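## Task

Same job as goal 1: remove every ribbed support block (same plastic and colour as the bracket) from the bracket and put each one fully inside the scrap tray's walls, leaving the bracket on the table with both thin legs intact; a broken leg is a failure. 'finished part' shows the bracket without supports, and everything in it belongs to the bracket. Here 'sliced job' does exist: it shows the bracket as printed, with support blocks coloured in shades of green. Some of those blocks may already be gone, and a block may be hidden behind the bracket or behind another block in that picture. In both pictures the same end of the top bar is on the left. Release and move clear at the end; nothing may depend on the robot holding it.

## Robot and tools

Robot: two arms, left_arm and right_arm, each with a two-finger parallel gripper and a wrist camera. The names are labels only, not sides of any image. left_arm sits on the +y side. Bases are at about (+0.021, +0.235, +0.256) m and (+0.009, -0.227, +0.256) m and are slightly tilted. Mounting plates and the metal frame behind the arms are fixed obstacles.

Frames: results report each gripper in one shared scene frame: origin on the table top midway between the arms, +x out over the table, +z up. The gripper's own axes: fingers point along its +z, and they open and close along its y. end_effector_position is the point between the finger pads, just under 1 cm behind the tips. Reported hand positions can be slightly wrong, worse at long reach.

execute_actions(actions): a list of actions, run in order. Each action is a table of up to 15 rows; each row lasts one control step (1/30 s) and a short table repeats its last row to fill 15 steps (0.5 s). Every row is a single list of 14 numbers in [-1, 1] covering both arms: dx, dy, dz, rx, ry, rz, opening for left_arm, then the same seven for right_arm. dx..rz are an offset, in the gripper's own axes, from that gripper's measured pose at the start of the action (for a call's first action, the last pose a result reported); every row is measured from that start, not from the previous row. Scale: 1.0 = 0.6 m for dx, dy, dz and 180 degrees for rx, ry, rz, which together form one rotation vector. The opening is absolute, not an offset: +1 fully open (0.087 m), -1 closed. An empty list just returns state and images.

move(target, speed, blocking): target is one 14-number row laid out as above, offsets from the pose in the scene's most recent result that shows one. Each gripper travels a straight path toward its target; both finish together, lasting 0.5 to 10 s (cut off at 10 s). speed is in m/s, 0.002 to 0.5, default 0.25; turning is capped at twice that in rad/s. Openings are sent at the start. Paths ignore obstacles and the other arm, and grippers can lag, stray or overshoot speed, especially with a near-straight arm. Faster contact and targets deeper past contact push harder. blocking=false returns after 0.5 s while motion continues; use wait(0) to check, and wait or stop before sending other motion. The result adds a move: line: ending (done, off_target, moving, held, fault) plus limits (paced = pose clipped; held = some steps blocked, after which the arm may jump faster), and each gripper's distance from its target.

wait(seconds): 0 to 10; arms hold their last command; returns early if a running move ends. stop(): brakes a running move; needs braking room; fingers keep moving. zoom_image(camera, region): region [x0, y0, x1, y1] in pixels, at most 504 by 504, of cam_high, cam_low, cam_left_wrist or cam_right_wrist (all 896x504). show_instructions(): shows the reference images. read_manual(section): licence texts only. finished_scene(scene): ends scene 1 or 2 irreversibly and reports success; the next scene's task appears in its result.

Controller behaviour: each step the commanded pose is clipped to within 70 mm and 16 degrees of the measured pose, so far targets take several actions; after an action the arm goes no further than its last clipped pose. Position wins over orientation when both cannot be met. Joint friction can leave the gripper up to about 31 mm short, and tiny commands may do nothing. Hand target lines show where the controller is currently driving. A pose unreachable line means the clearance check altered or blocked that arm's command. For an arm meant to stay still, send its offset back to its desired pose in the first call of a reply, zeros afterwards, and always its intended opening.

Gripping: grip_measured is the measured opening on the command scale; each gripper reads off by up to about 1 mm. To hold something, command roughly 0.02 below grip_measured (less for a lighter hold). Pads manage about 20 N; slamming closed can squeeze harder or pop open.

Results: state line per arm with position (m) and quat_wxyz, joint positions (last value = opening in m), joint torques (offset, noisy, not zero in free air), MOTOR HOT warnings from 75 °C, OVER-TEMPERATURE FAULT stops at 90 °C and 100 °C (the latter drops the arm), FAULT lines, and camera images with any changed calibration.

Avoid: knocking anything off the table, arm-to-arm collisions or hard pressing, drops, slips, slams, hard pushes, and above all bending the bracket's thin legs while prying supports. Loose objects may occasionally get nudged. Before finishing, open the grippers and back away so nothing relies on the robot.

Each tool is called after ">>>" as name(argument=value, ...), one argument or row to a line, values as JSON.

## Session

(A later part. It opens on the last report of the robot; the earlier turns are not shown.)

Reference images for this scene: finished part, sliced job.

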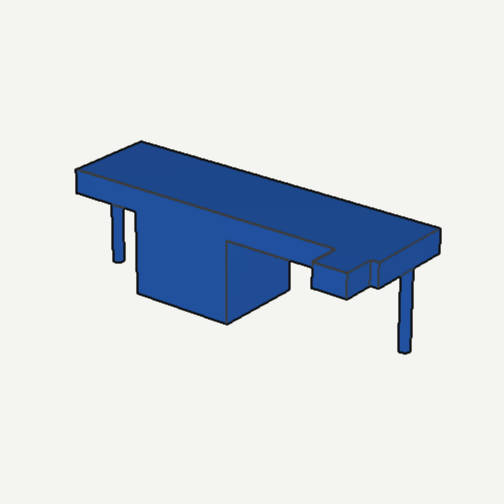

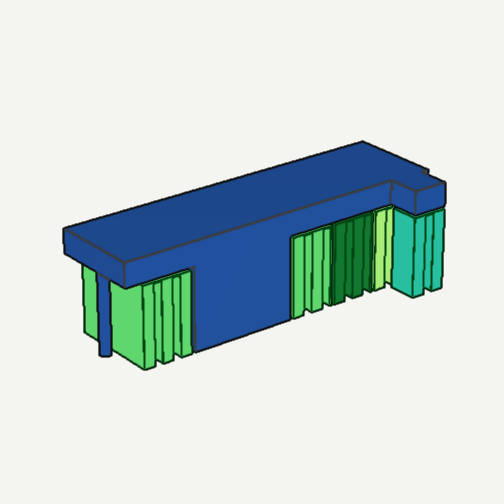

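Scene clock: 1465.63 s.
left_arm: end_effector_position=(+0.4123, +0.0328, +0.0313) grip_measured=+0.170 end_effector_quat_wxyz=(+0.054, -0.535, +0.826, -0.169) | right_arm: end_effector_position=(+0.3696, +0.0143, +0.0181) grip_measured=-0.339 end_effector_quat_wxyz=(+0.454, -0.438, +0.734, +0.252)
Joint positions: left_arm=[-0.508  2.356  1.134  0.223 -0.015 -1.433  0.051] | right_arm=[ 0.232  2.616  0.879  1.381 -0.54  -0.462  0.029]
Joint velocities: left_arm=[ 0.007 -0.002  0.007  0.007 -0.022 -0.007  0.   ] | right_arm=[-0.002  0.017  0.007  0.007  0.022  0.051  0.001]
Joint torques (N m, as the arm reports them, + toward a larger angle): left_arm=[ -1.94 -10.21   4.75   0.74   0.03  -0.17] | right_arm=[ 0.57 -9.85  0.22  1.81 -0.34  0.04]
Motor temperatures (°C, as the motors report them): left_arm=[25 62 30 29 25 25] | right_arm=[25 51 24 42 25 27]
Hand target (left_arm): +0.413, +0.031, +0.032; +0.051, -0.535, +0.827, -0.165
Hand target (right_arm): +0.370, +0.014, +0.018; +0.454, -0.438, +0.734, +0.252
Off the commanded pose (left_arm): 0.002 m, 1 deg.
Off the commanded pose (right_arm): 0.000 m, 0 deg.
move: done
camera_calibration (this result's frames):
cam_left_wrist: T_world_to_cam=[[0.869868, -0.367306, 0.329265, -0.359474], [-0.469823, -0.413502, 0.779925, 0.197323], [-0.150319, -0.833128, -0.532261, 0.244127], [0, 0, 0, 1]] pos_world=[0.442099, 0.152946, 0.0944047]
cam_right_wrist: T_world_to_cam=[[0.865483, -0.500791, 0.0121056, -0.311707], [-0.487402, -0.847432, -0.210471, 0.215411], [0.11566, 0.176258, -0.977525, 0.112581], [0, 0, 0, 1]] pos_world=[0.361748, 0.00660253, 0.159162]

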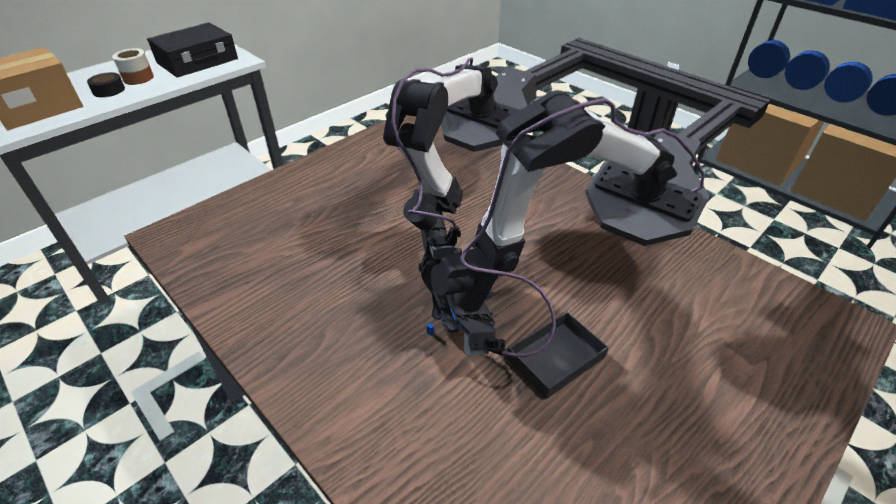

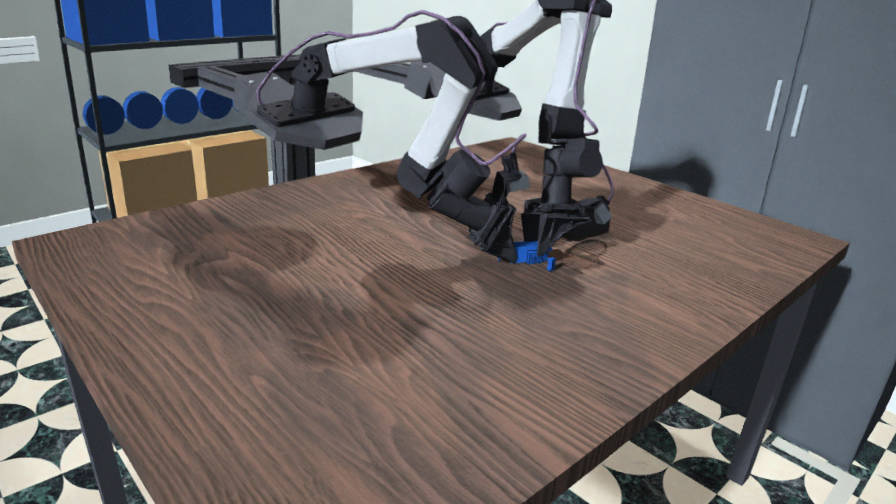

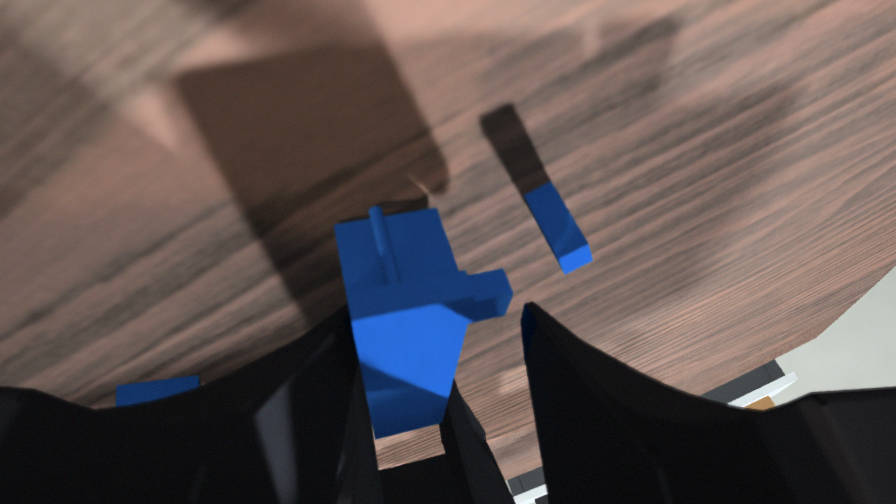

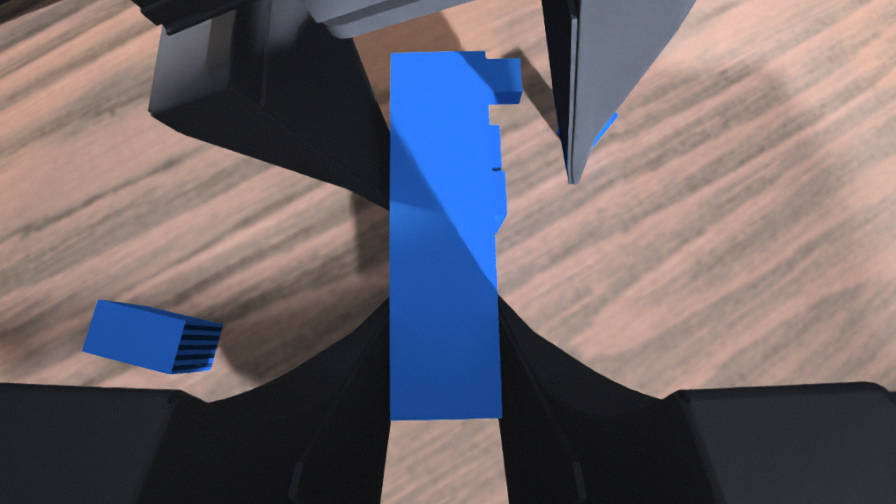

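>>> move(
  target=[0,0.0117,0,-0.0089,0,0,0.17,0,0,0,0,0,0,-0.38],
  speed=0.03,
)

Scene clock: 1476.17 s.
left_arm: end_effector_position=(+0.4115, +0.0330, +0.0311) grip_measured=+0.170 end_effector_quat_wxyz=(+0.053, -0.535, +0.826, -0.167) | right_arm: end_effector_position=(+0.3696, +0.0143, +0.0181) grip_measured=-0.339 end_effector_quat_wxyz=(+0.454, -0.438, +0.734, +0.252)
Joint positions: left_arm=[-0.508  2.356  1.134  0.22  -0.015 -1.433  0.051] | right_arm=[ 0.232  2.616  0.879  1.381 -0.54  -0.462  0.029]
Joint velocities: left_arm=[-0.007  0.012 -0.002 -0.037 -0.037  0.022 -0.   ] | right_arm=[ 0.002  0.007 -0.017  0.051 -0.022  0.007 -0.   ]
Joint torques (N m, as the arm reports them, + toward a larger angle): left_arm=[ -1.34 -10.39   3.05   0.74   0.    -0.14] | right_arm=[ 0.51 -9.94  0.2   1.81 -0.36  0.03]
Motor temperatures (°C, as the motors report them): left_arm=[25 62 30 29 25 25] | right_arm=[25 51 24 42 25 27]
Hand target (left_arm): +0.406, +0.035, +0.029; +0.047, -0.536, +0.828, -0.157
Hand target (right_arm): +0.370, +0.014, +0.018; +0.454, -0.438, +0.734, +0.252
Off the commanded pose (left_arm): 0.006 m, 1 deg.
Off the commanded pose (right_arm): 0.000 m, 0 deg.
move: done
camera_calibration (this result's frames):
cam_left_wrist: T_world_to_cam=[[0.870737, -0.368096, 0.326071, -0.358855], [-0.467514, -0.414069, 0.78101, 0.196274], [-0.152471, -0.832498, -0.532635, 0.244926], [0, 0, 0, 1]] pos_world=[0.441573, 0.153078, 0.0941764]
cam_right_wrist: T_world_to_cam=[[0.865483, -0.500791, 0.0121056, -0.311707], [-0.487402, -0.847432, -0.210471, 0.215411], [0.11566, 0.176258, -0.977525, 0.112581], [0, 0, 0, 1]] pos_world=[0.361748, 0.00660253, 0.159162]

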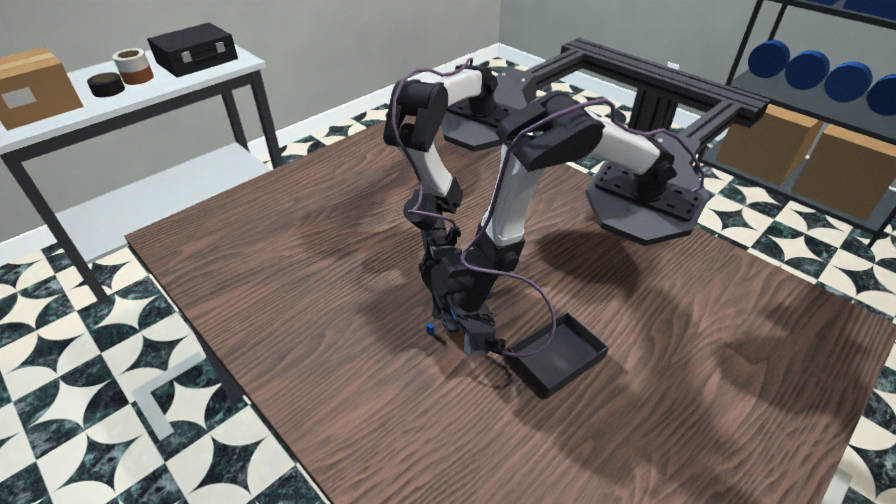

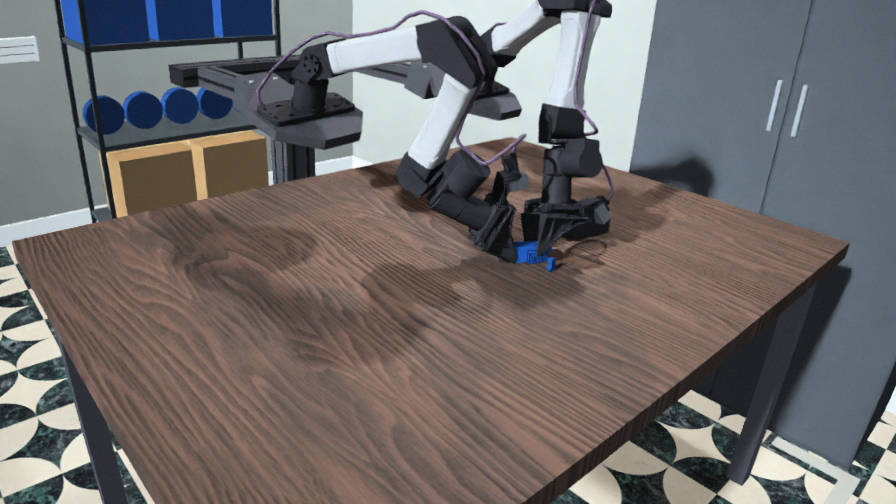

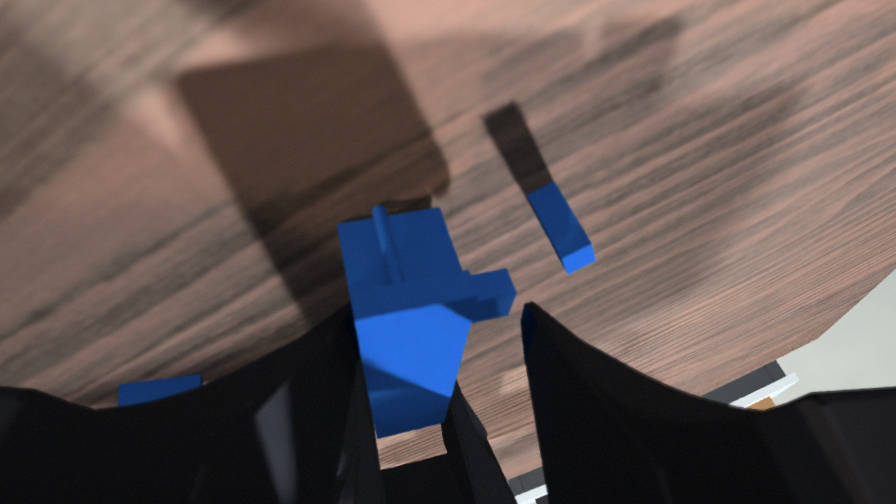

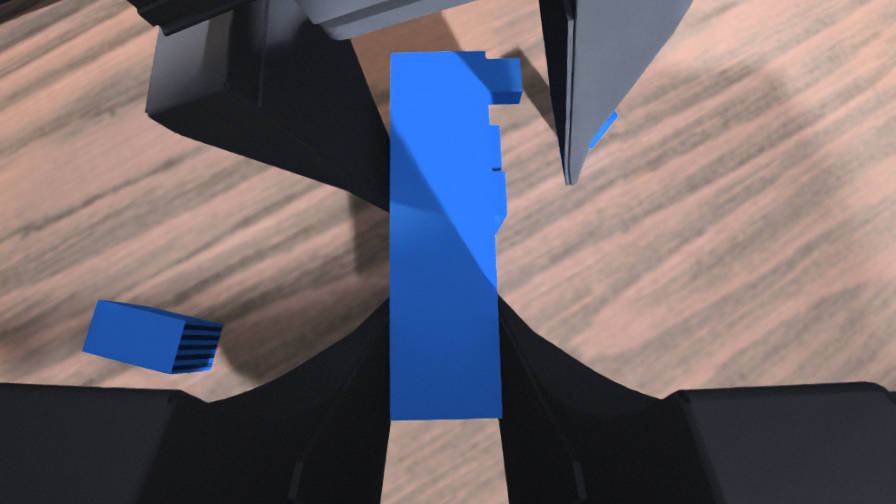

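>>> move(
  target=[0,0.0167,0,-0.0127,0,0,0.17,0,0,0,0,0,0,-0.38],
  speed=0.03,
)

Scene clock: 1481.73 s.
left_arm: end_effector_position=(+0.4086, +0.0338, +0.0302) grip_measured=+0.170 end_effector_quat_wxyz=(+0.049, -0.535, +0.827, -0.163) | right_arm: end_effector_position=(+0.3696, +0.0143, +0.0181) grip_measured=-0.339 end_effector_quat_wxyz=(+0.454, -0.438, +0.734, +0.252)
Joint positions: left_arm=[-0.508  2.356  1.134  0.207 -0.015 -1.433  0.051] | right_arm=[ 0.232  2.616  0.879  1.381 -0.54  -0.462  0.029]
Joint velocities: left_arm=[-0.022  0.017  0.012 -0.066  0.066  0.037 -0.   ] | right_arm=[-0.002  0.007  0.007 -0.022  0.037 -0.007  0.   ]
Joint torques (N m, as the arm reports them, + toward a larger angle): left_arm=[ -1.47 -10.29   3.06   0.68   0.01  -0.12] | right_arm=[ 0.48 -9.88  0.32  1.81 -0.35  0.03]
Motor temperatures (°C, as the motors report them): left_arm=[25 62 30 28 25 25] | right_arm=[25 51 24 42 25 27]
Hand target (left_arm): +0.403, +0.037, +0.028; +0.043, -0.536, +0.829, -0.151
Hand target (right_arm): +0.370, +0.014, +0.018; +0.454, -0.438, +0.734, +0.252
Off the commanded pose (left_arm): 0.007 m, 2 deg.
Off the commanded pose (right_arm): 0.000 m, 0 deg.
move: done
camera_calibration (this result's frames):
cam_left_wrist: T_world_to_cam=[[0.873831, -0.370966, 0.314329, -0.356547], [-0.459023, -0.416167, 0.784922, 0.192437], [-0.160366, -0.830174, -0.533942, 0.247837], [0, 0, 0, 1]] pos_world=[0.439639, 0.153567, 0.093355]
cam_right_wrist: T_world_to_cam=[[0.865483, -0.500791, 0.0121056, -0.311707], [-0.487402, -0.847432, -0.210471, 0.215411], [0.11566, 0.176258, -0.977525, 0.112581], [0, 0, 0, 1]] pos_world=[0.361748, 0.00660253, 0.159162]

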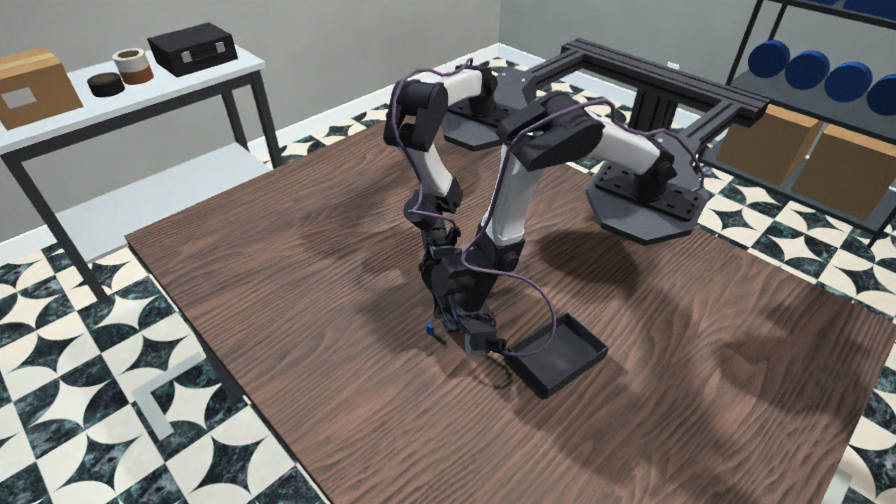

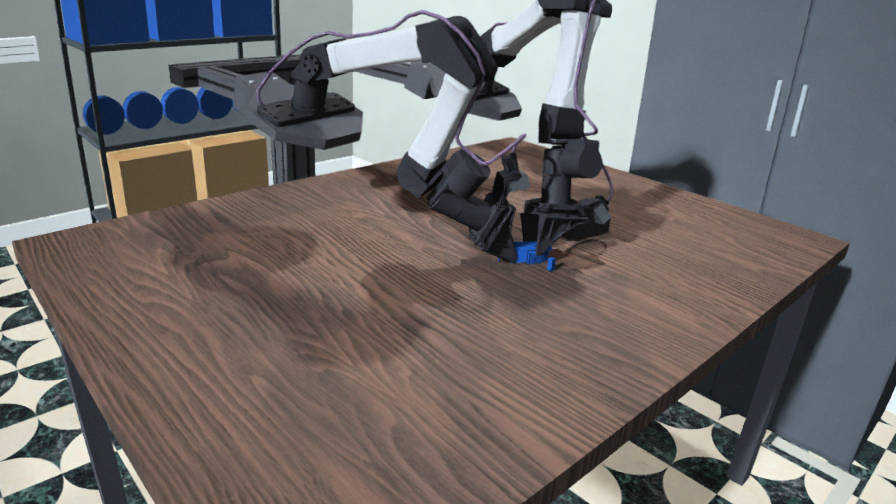

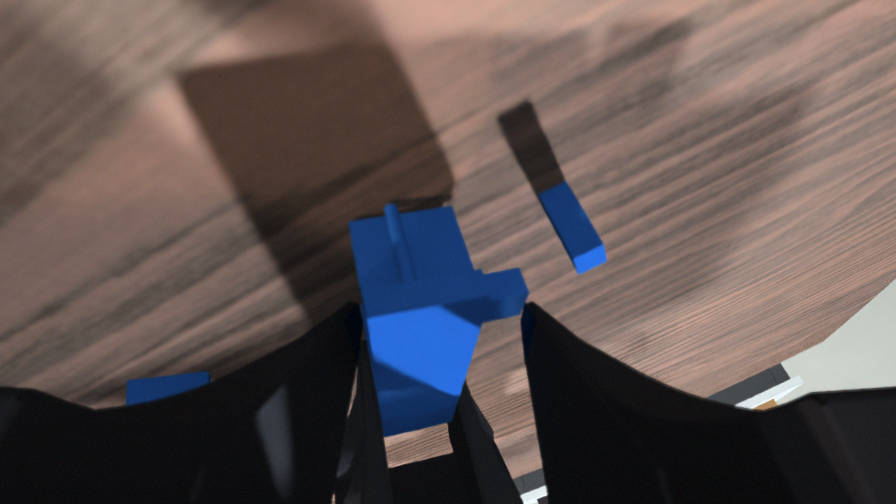

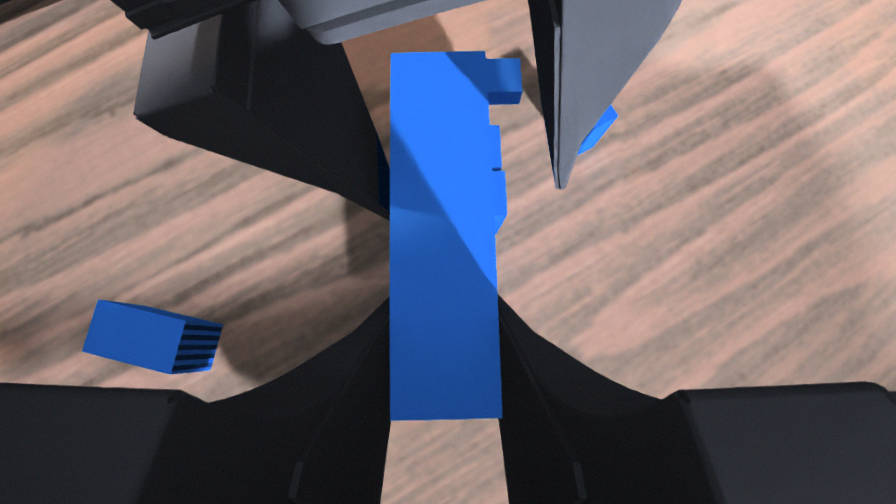

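>>> move(
  target=[-0.0447,-0.0037,-0.0015,0,0,0,0.22,0,0,0,0,0,0,-0.38],
  speed=0.03,
)

Scene clock: 1498.23 s.
left_arm: end_effector_position=(+0.4146, +0.0562, +0.0264) grip_measured=+0.220 end_effector_quat_wxyz=(+0.051, -0.535, +0.828, -0.160) | right_arm: end_effector_position=(+0.3696, +0.0143, +0.0181) grip_measured=-0.339 end_effector_quat_wxyz=(+0.454, -0.438, +0.734, +0.252)
Joint positions: left_arm=[-0.45   2.356  1.134  0.205  0.008 -1.382  0.053] | right_arm=[ 0.232  2.616  0.879  1.381 -0.54  -0.462  0.029]
Joint velocities: left_arm=[-0.012 -0.002 -0.002 -0.022 -0.051 -0.066 -0.   ] | right_arm=[ 0.007  0.007  0.012  0.022  0.066 -0.037 -0.002]
Joint torques (N m, as the arm reports them, + toward a larger angle): left_arm=[ -0.24 -10.54   5.3    0.68   0.2   -0.09] | right_arm=[ 0.52 -9.93  0.26  1.81 -0.35  0.03]
Motor temperatures (°C, as the motors report them): left_arm=[25 62 30 28 25 25] | right_arm=[25 51 24 42 25 27]
Hand target (left_arm): +0.422, +0.058, +0.029; +0.050, -0.535, +0.827, -0.162
Hand target (right_arm): +0.370, +0.014, +0.018; +0.454, -0.438, +0.734, +0.252
Off the commanded pose (left_arm): 0.008 m, 0 deg.
Off the commanded pose (right_arm): 0.000 m, 0 deg.
move: done
camera_calibration (this result's frames):
cam_left_wrist: T_world_to_cam=[[0.873717, -0.37354, 0.311587, -0.352022], [-0.459147, -0.421778, 0.781848, 0.20789], [-0.160632, -0.826178, -0.540025, 0.265356], [0, 0, 0, 1]] pos_world=[0.445644, 0.175421, 0.0904459]
cam_right_wrist: T_world_to_cam=[[0.865483, -0.500791, 0.0121056, -0.311707], [-0.487402, -0.847432, -0.210471, 0.215411], [0.11566, 0.176258, -0.977525, 0.112581], [0, 0, 0, 1]] pos_world=[0.361748, 0.00660253, 0.159162]

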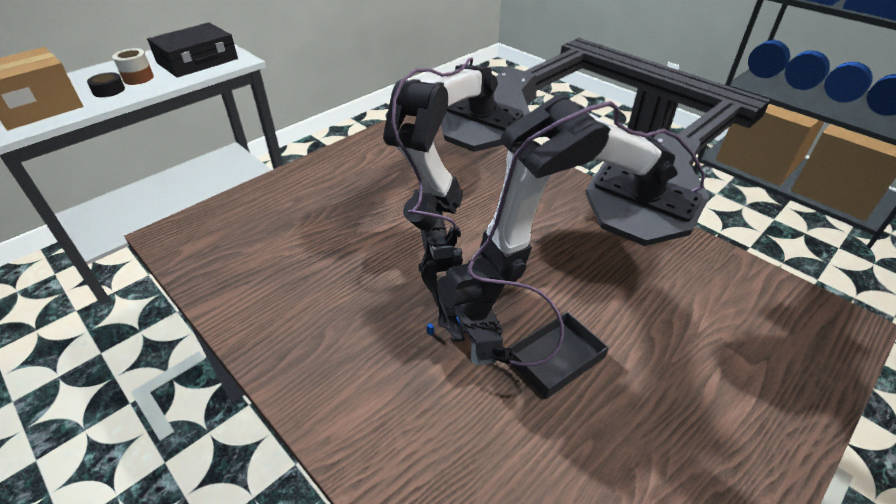

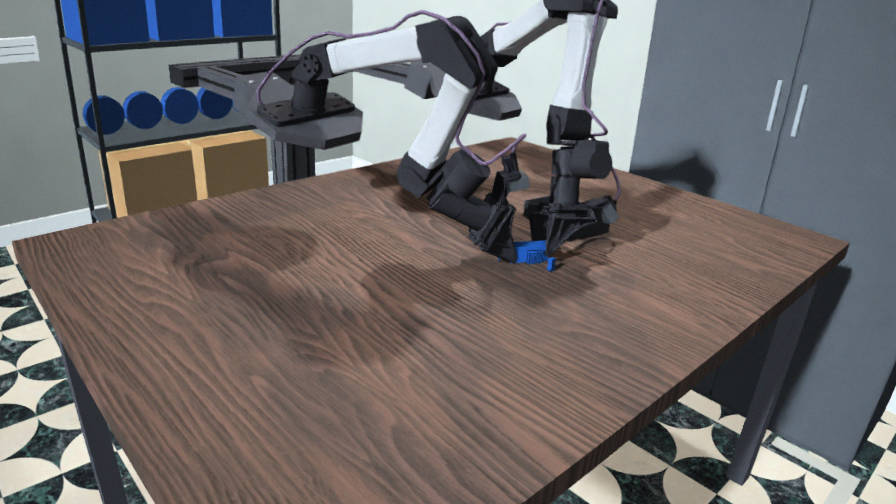

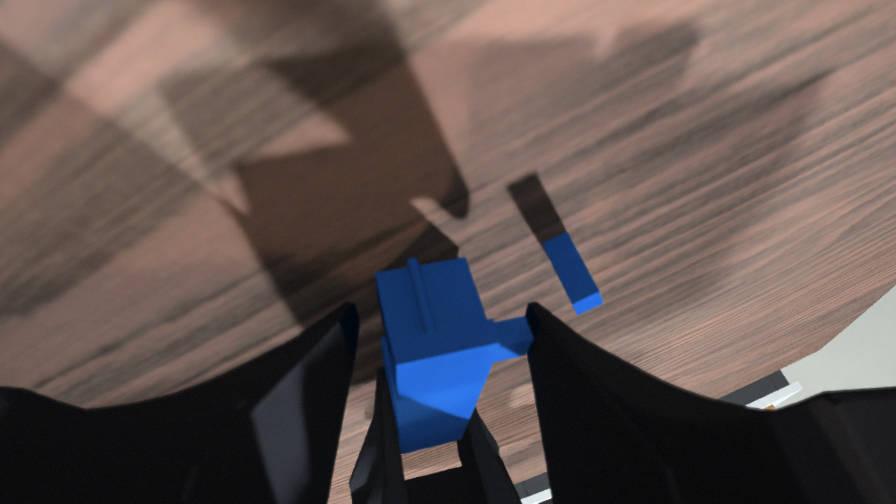

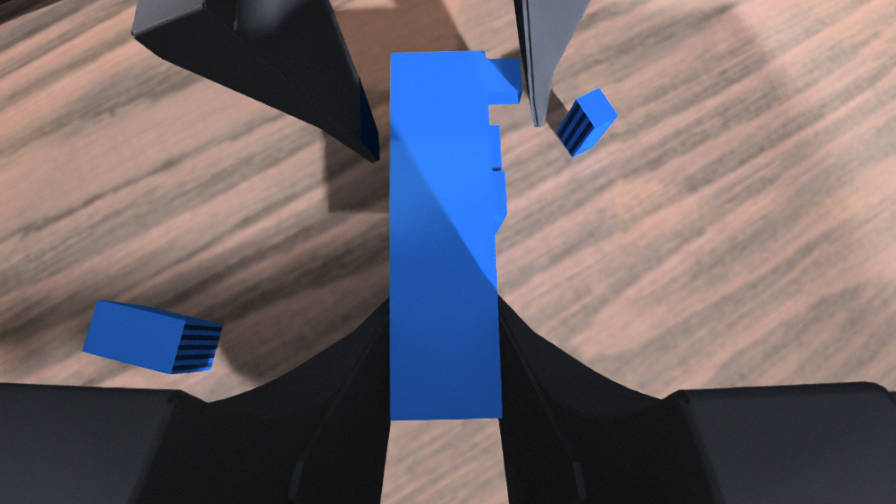

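>>> move(
  target=[0,-0.02,0,0.0153,0,0,0.22,0,0,0,0,0,0,-0.38],
  speed=0.03,
)

Scene clock: 1504.23 s.
left_arm: end_effector_position=(+0.4216, +0.0544, +0.0286) grip_measured=+0.220 end_effector_quat_wxyz=(+0.061, -0.534, +0.826, -0.171) | right_arm: end_effector_position=(+0.3696, +0.0143, +0.0181) grip_measured=-0.339 end_effector_quat_wxyz=(+0.454, -0.438, +0.734, +0.252)
Joint positions: left_arm=[-0.45   2.356  1.134  0.236  0.01  -1.38   0.053] | right_arm=[ 0.232  2.616  0.879  1.381 -0.54  -0.462  0.029]
Joint velocities: left_arm=[-0.007 -0.017 -0.002  0.007 -0.037 -0.037 -0.001] | right_arm=[-0.002  0.012 -0.007  0.051  0.007 -0.066 -0.001]
Joint torques (N m, as the arm reports them, + toward a larger angle): left_arm=[ -1.47 -10.47   3.13   1.12   0.12  -0.18] | right_arm=[ 0.54 -9.88  0.3   1.81 -0.35  0.04]
Motor temperatures (°C, as the motors report them): left_arm=[25 62 30 28 25 25] | right_arm=[25 51 24 42 25 27]
Hand target (left_arm): +0.425, +0.052, +0.030; +0.064, -0.534, +0.824, -0.180
Hand target (right_arm): +0.370, +0.014, +0.018; +0.454, -0.438, +0.734, +0.252
Off the commanded pose (left_arm): 0.005 m, 1 deg.
Off the commanded pose (right_arm): 0.000 m, 0 deg.
move: done
camera_calibration (this result's frames):
cam_left_wrist: T_world_to_cam=[[0.864746, -0.369036, 0.340626, -0.356854], [-0.481423, -0.416024, 0.771463, 0.218008], [-0.142989, -0.831105, -0.537418, 0.258989], [0, 0, 0, 1]] pos_world=[0.450575, 0.174252, 0.0925544]
cam_right_wrist: T_world_to_cam=[[0.865483, -0.500791, 0.0121056, -0.311707], [-0.487402, -0.847432, -0.210471, 0.215411], [0.11566, 0.176258, -0.977525, 0.112581], [0, 0, 0, 1]] pos_world=[0.361748, 0.00660253, 0.159162]

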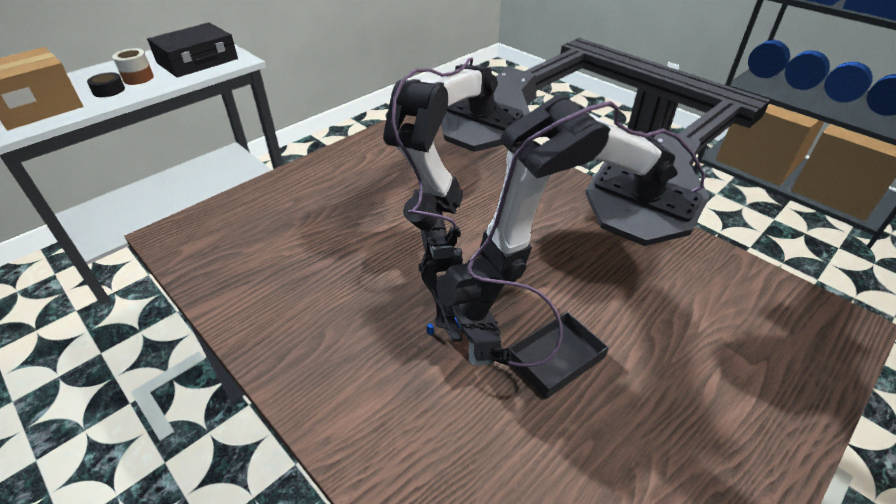

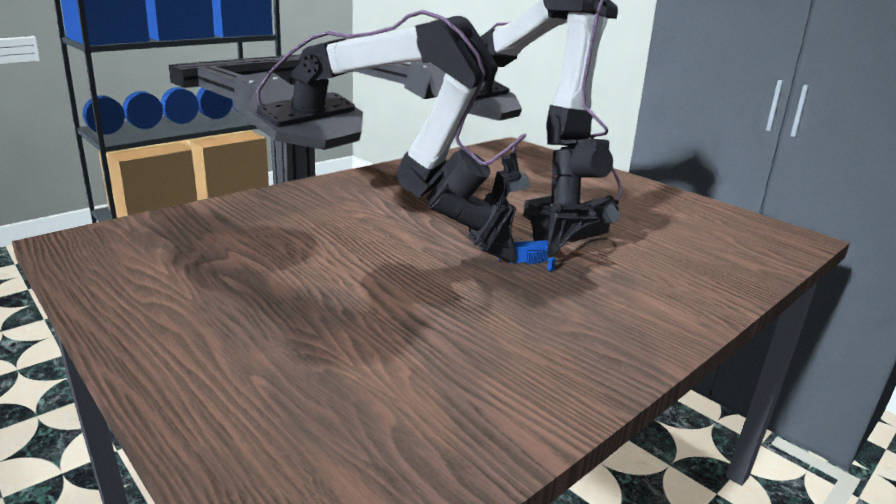

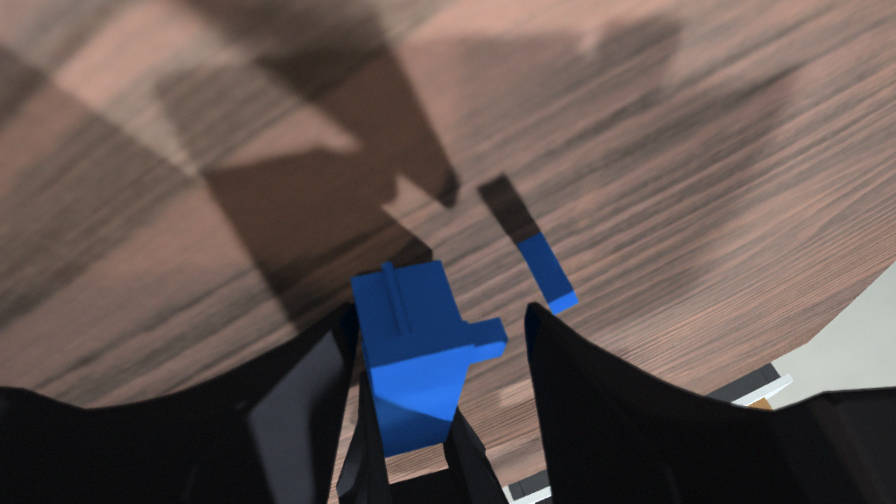

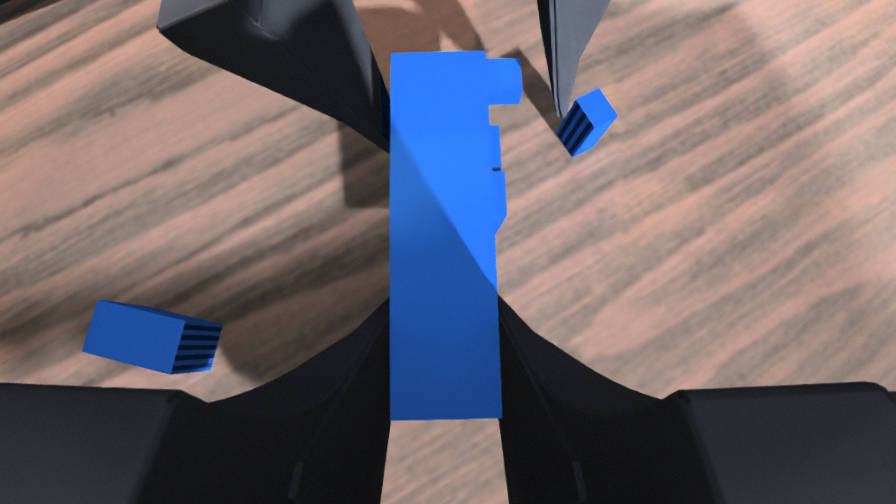

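>>> execute_actions(
  actions=[
    [[0,0,0,0,0,0,-1,0,0,0,0,0,0,-0.38]],
  ],
)

>>> zoom_image(
  camera="cam_right_wrist",
  region=[340, 20, 640, 300],
)

Scene clock: 1513.07 s.
left_arm: end_effector_position=(+0.4212, +0.0549, +0.0283) grip_measured=-0.175 end_effector_quat_wxyz=(+0.062, -0.532, +0.827, -0.170) | right_arm: end_effector_position=(+0.3704, +0.0139, +0.0184) grip_measured=-0.339 end_effector_quat_wxyz=(+0.455, -0.436, +0.735, +0.251)
Joint positions: left_arm=[-0.45   2.356  1.134  0.235  0.008 -1.375  0.036] | right_arm=[ 0.231  2.616  0.879  1.384 -0.538 -0.458  0.029]
Joint velocities: left_arm=[-0.002  0.002  0.012 -0.11  -0.007 -0.051  0.   ] | right_arm=[-0.017  0.002  0.002 -0.051  0.022 -0.066  0.   ]
Joint torques (N m, as the arm reports them, + toward a larger angle): left_arm=[ -1.29 -10.34   3.14   1.     0.07  -0.18] | right_arm=[ 0.62 -9.96  0.21  1.78 -0.35 -0.02]
Motor temperatures (°C, as the motors report them): left_arm=[25 62 30 29 25 25] | right_arm=[25 51 24 42 25 27]
Hand target (left_arm): +0.422, +0.054, +0.029; +0.061, -0.534, +0.826, -0.171
Hand target (right_arm): +0.370, +0.014, +0.018; +0.454, -0.438, +0.734, +0.252
Off the commanded pose (left_arm): 0.001 m, 0 deg.
Off the commanded pose (right_arm): 0.001 m, 0 deg.
camera_calibration (this result's frames):
cam_left_wrist: T_world_to_cam=[[0.863207, -0.373902, 0.33922, -0.355245], [-0.483169, -0.417058, 0.769812, 0.219121], [-0.14636, -0.828408, -0.540665, 0.260548], [0, 0, 0, 1]] pos_world=[0.450656, 0.174399, 0.0926934]
cam_right_wrist: T_world_to_cam=[[0.86304, -0.505002, 0.0116168, -0.311627], [-0.491518, -0.844856, -0.211256, 0.216972], [0.116499, 0.176612, -0.977362, 0.112493], [0, 0, 0, 1]] pos_world=[0.362487, 0.00606995, 0.159403]

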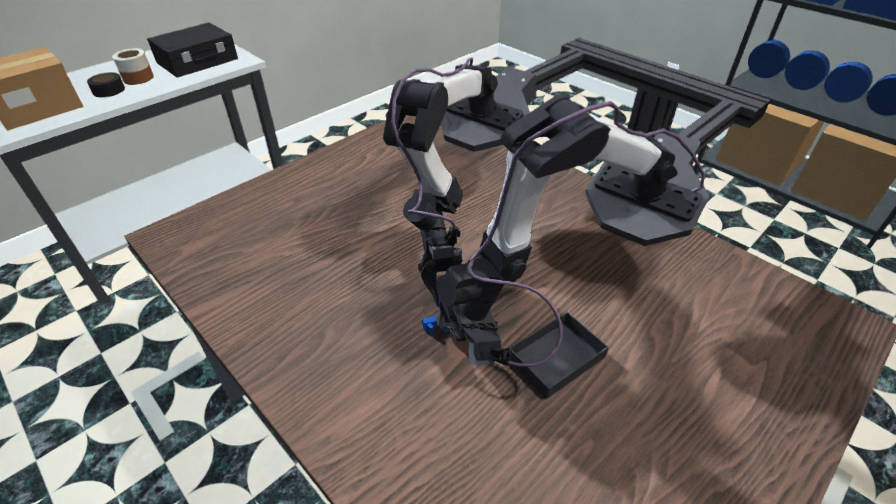

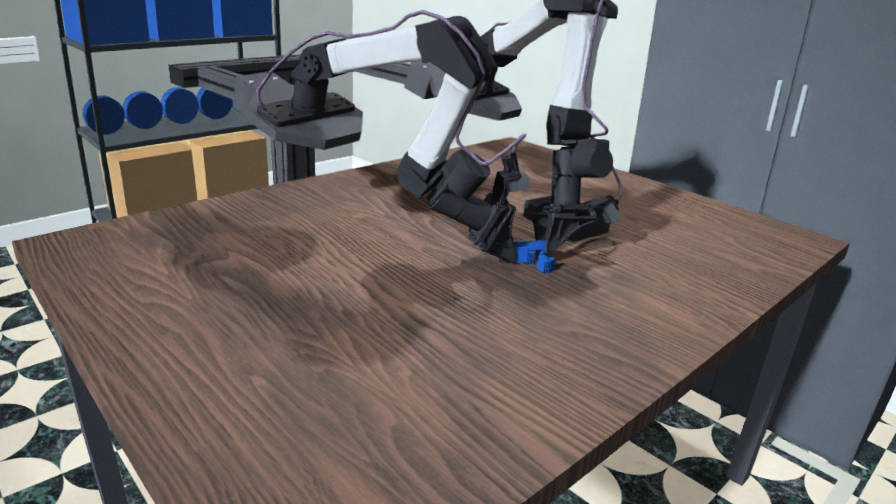

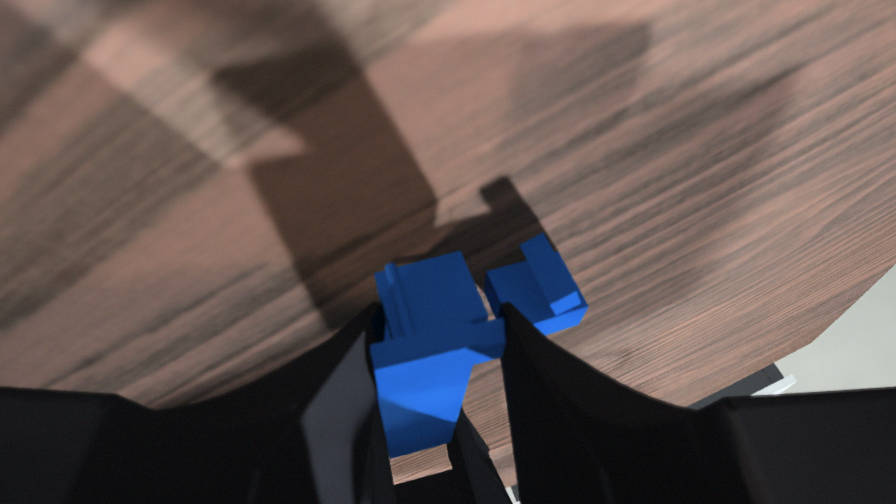

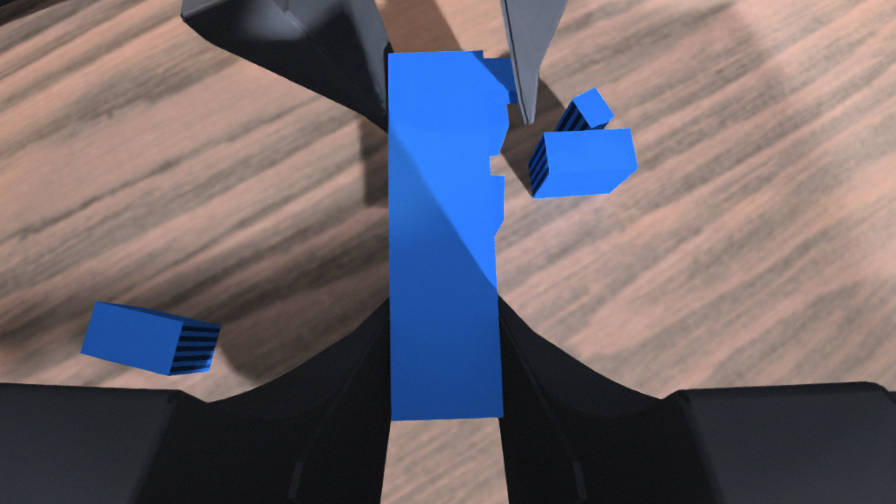

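Region (340, 20, 640, 300) of cam_right_wrist's 896x504 image, scaled by 1.680, with more detail than that image has; it fills the top 470 rows of this view, and the rest is white.

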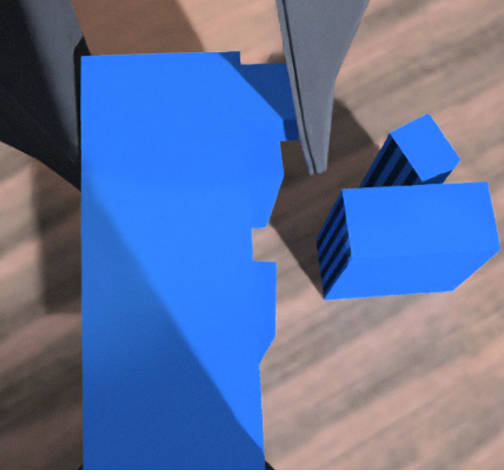

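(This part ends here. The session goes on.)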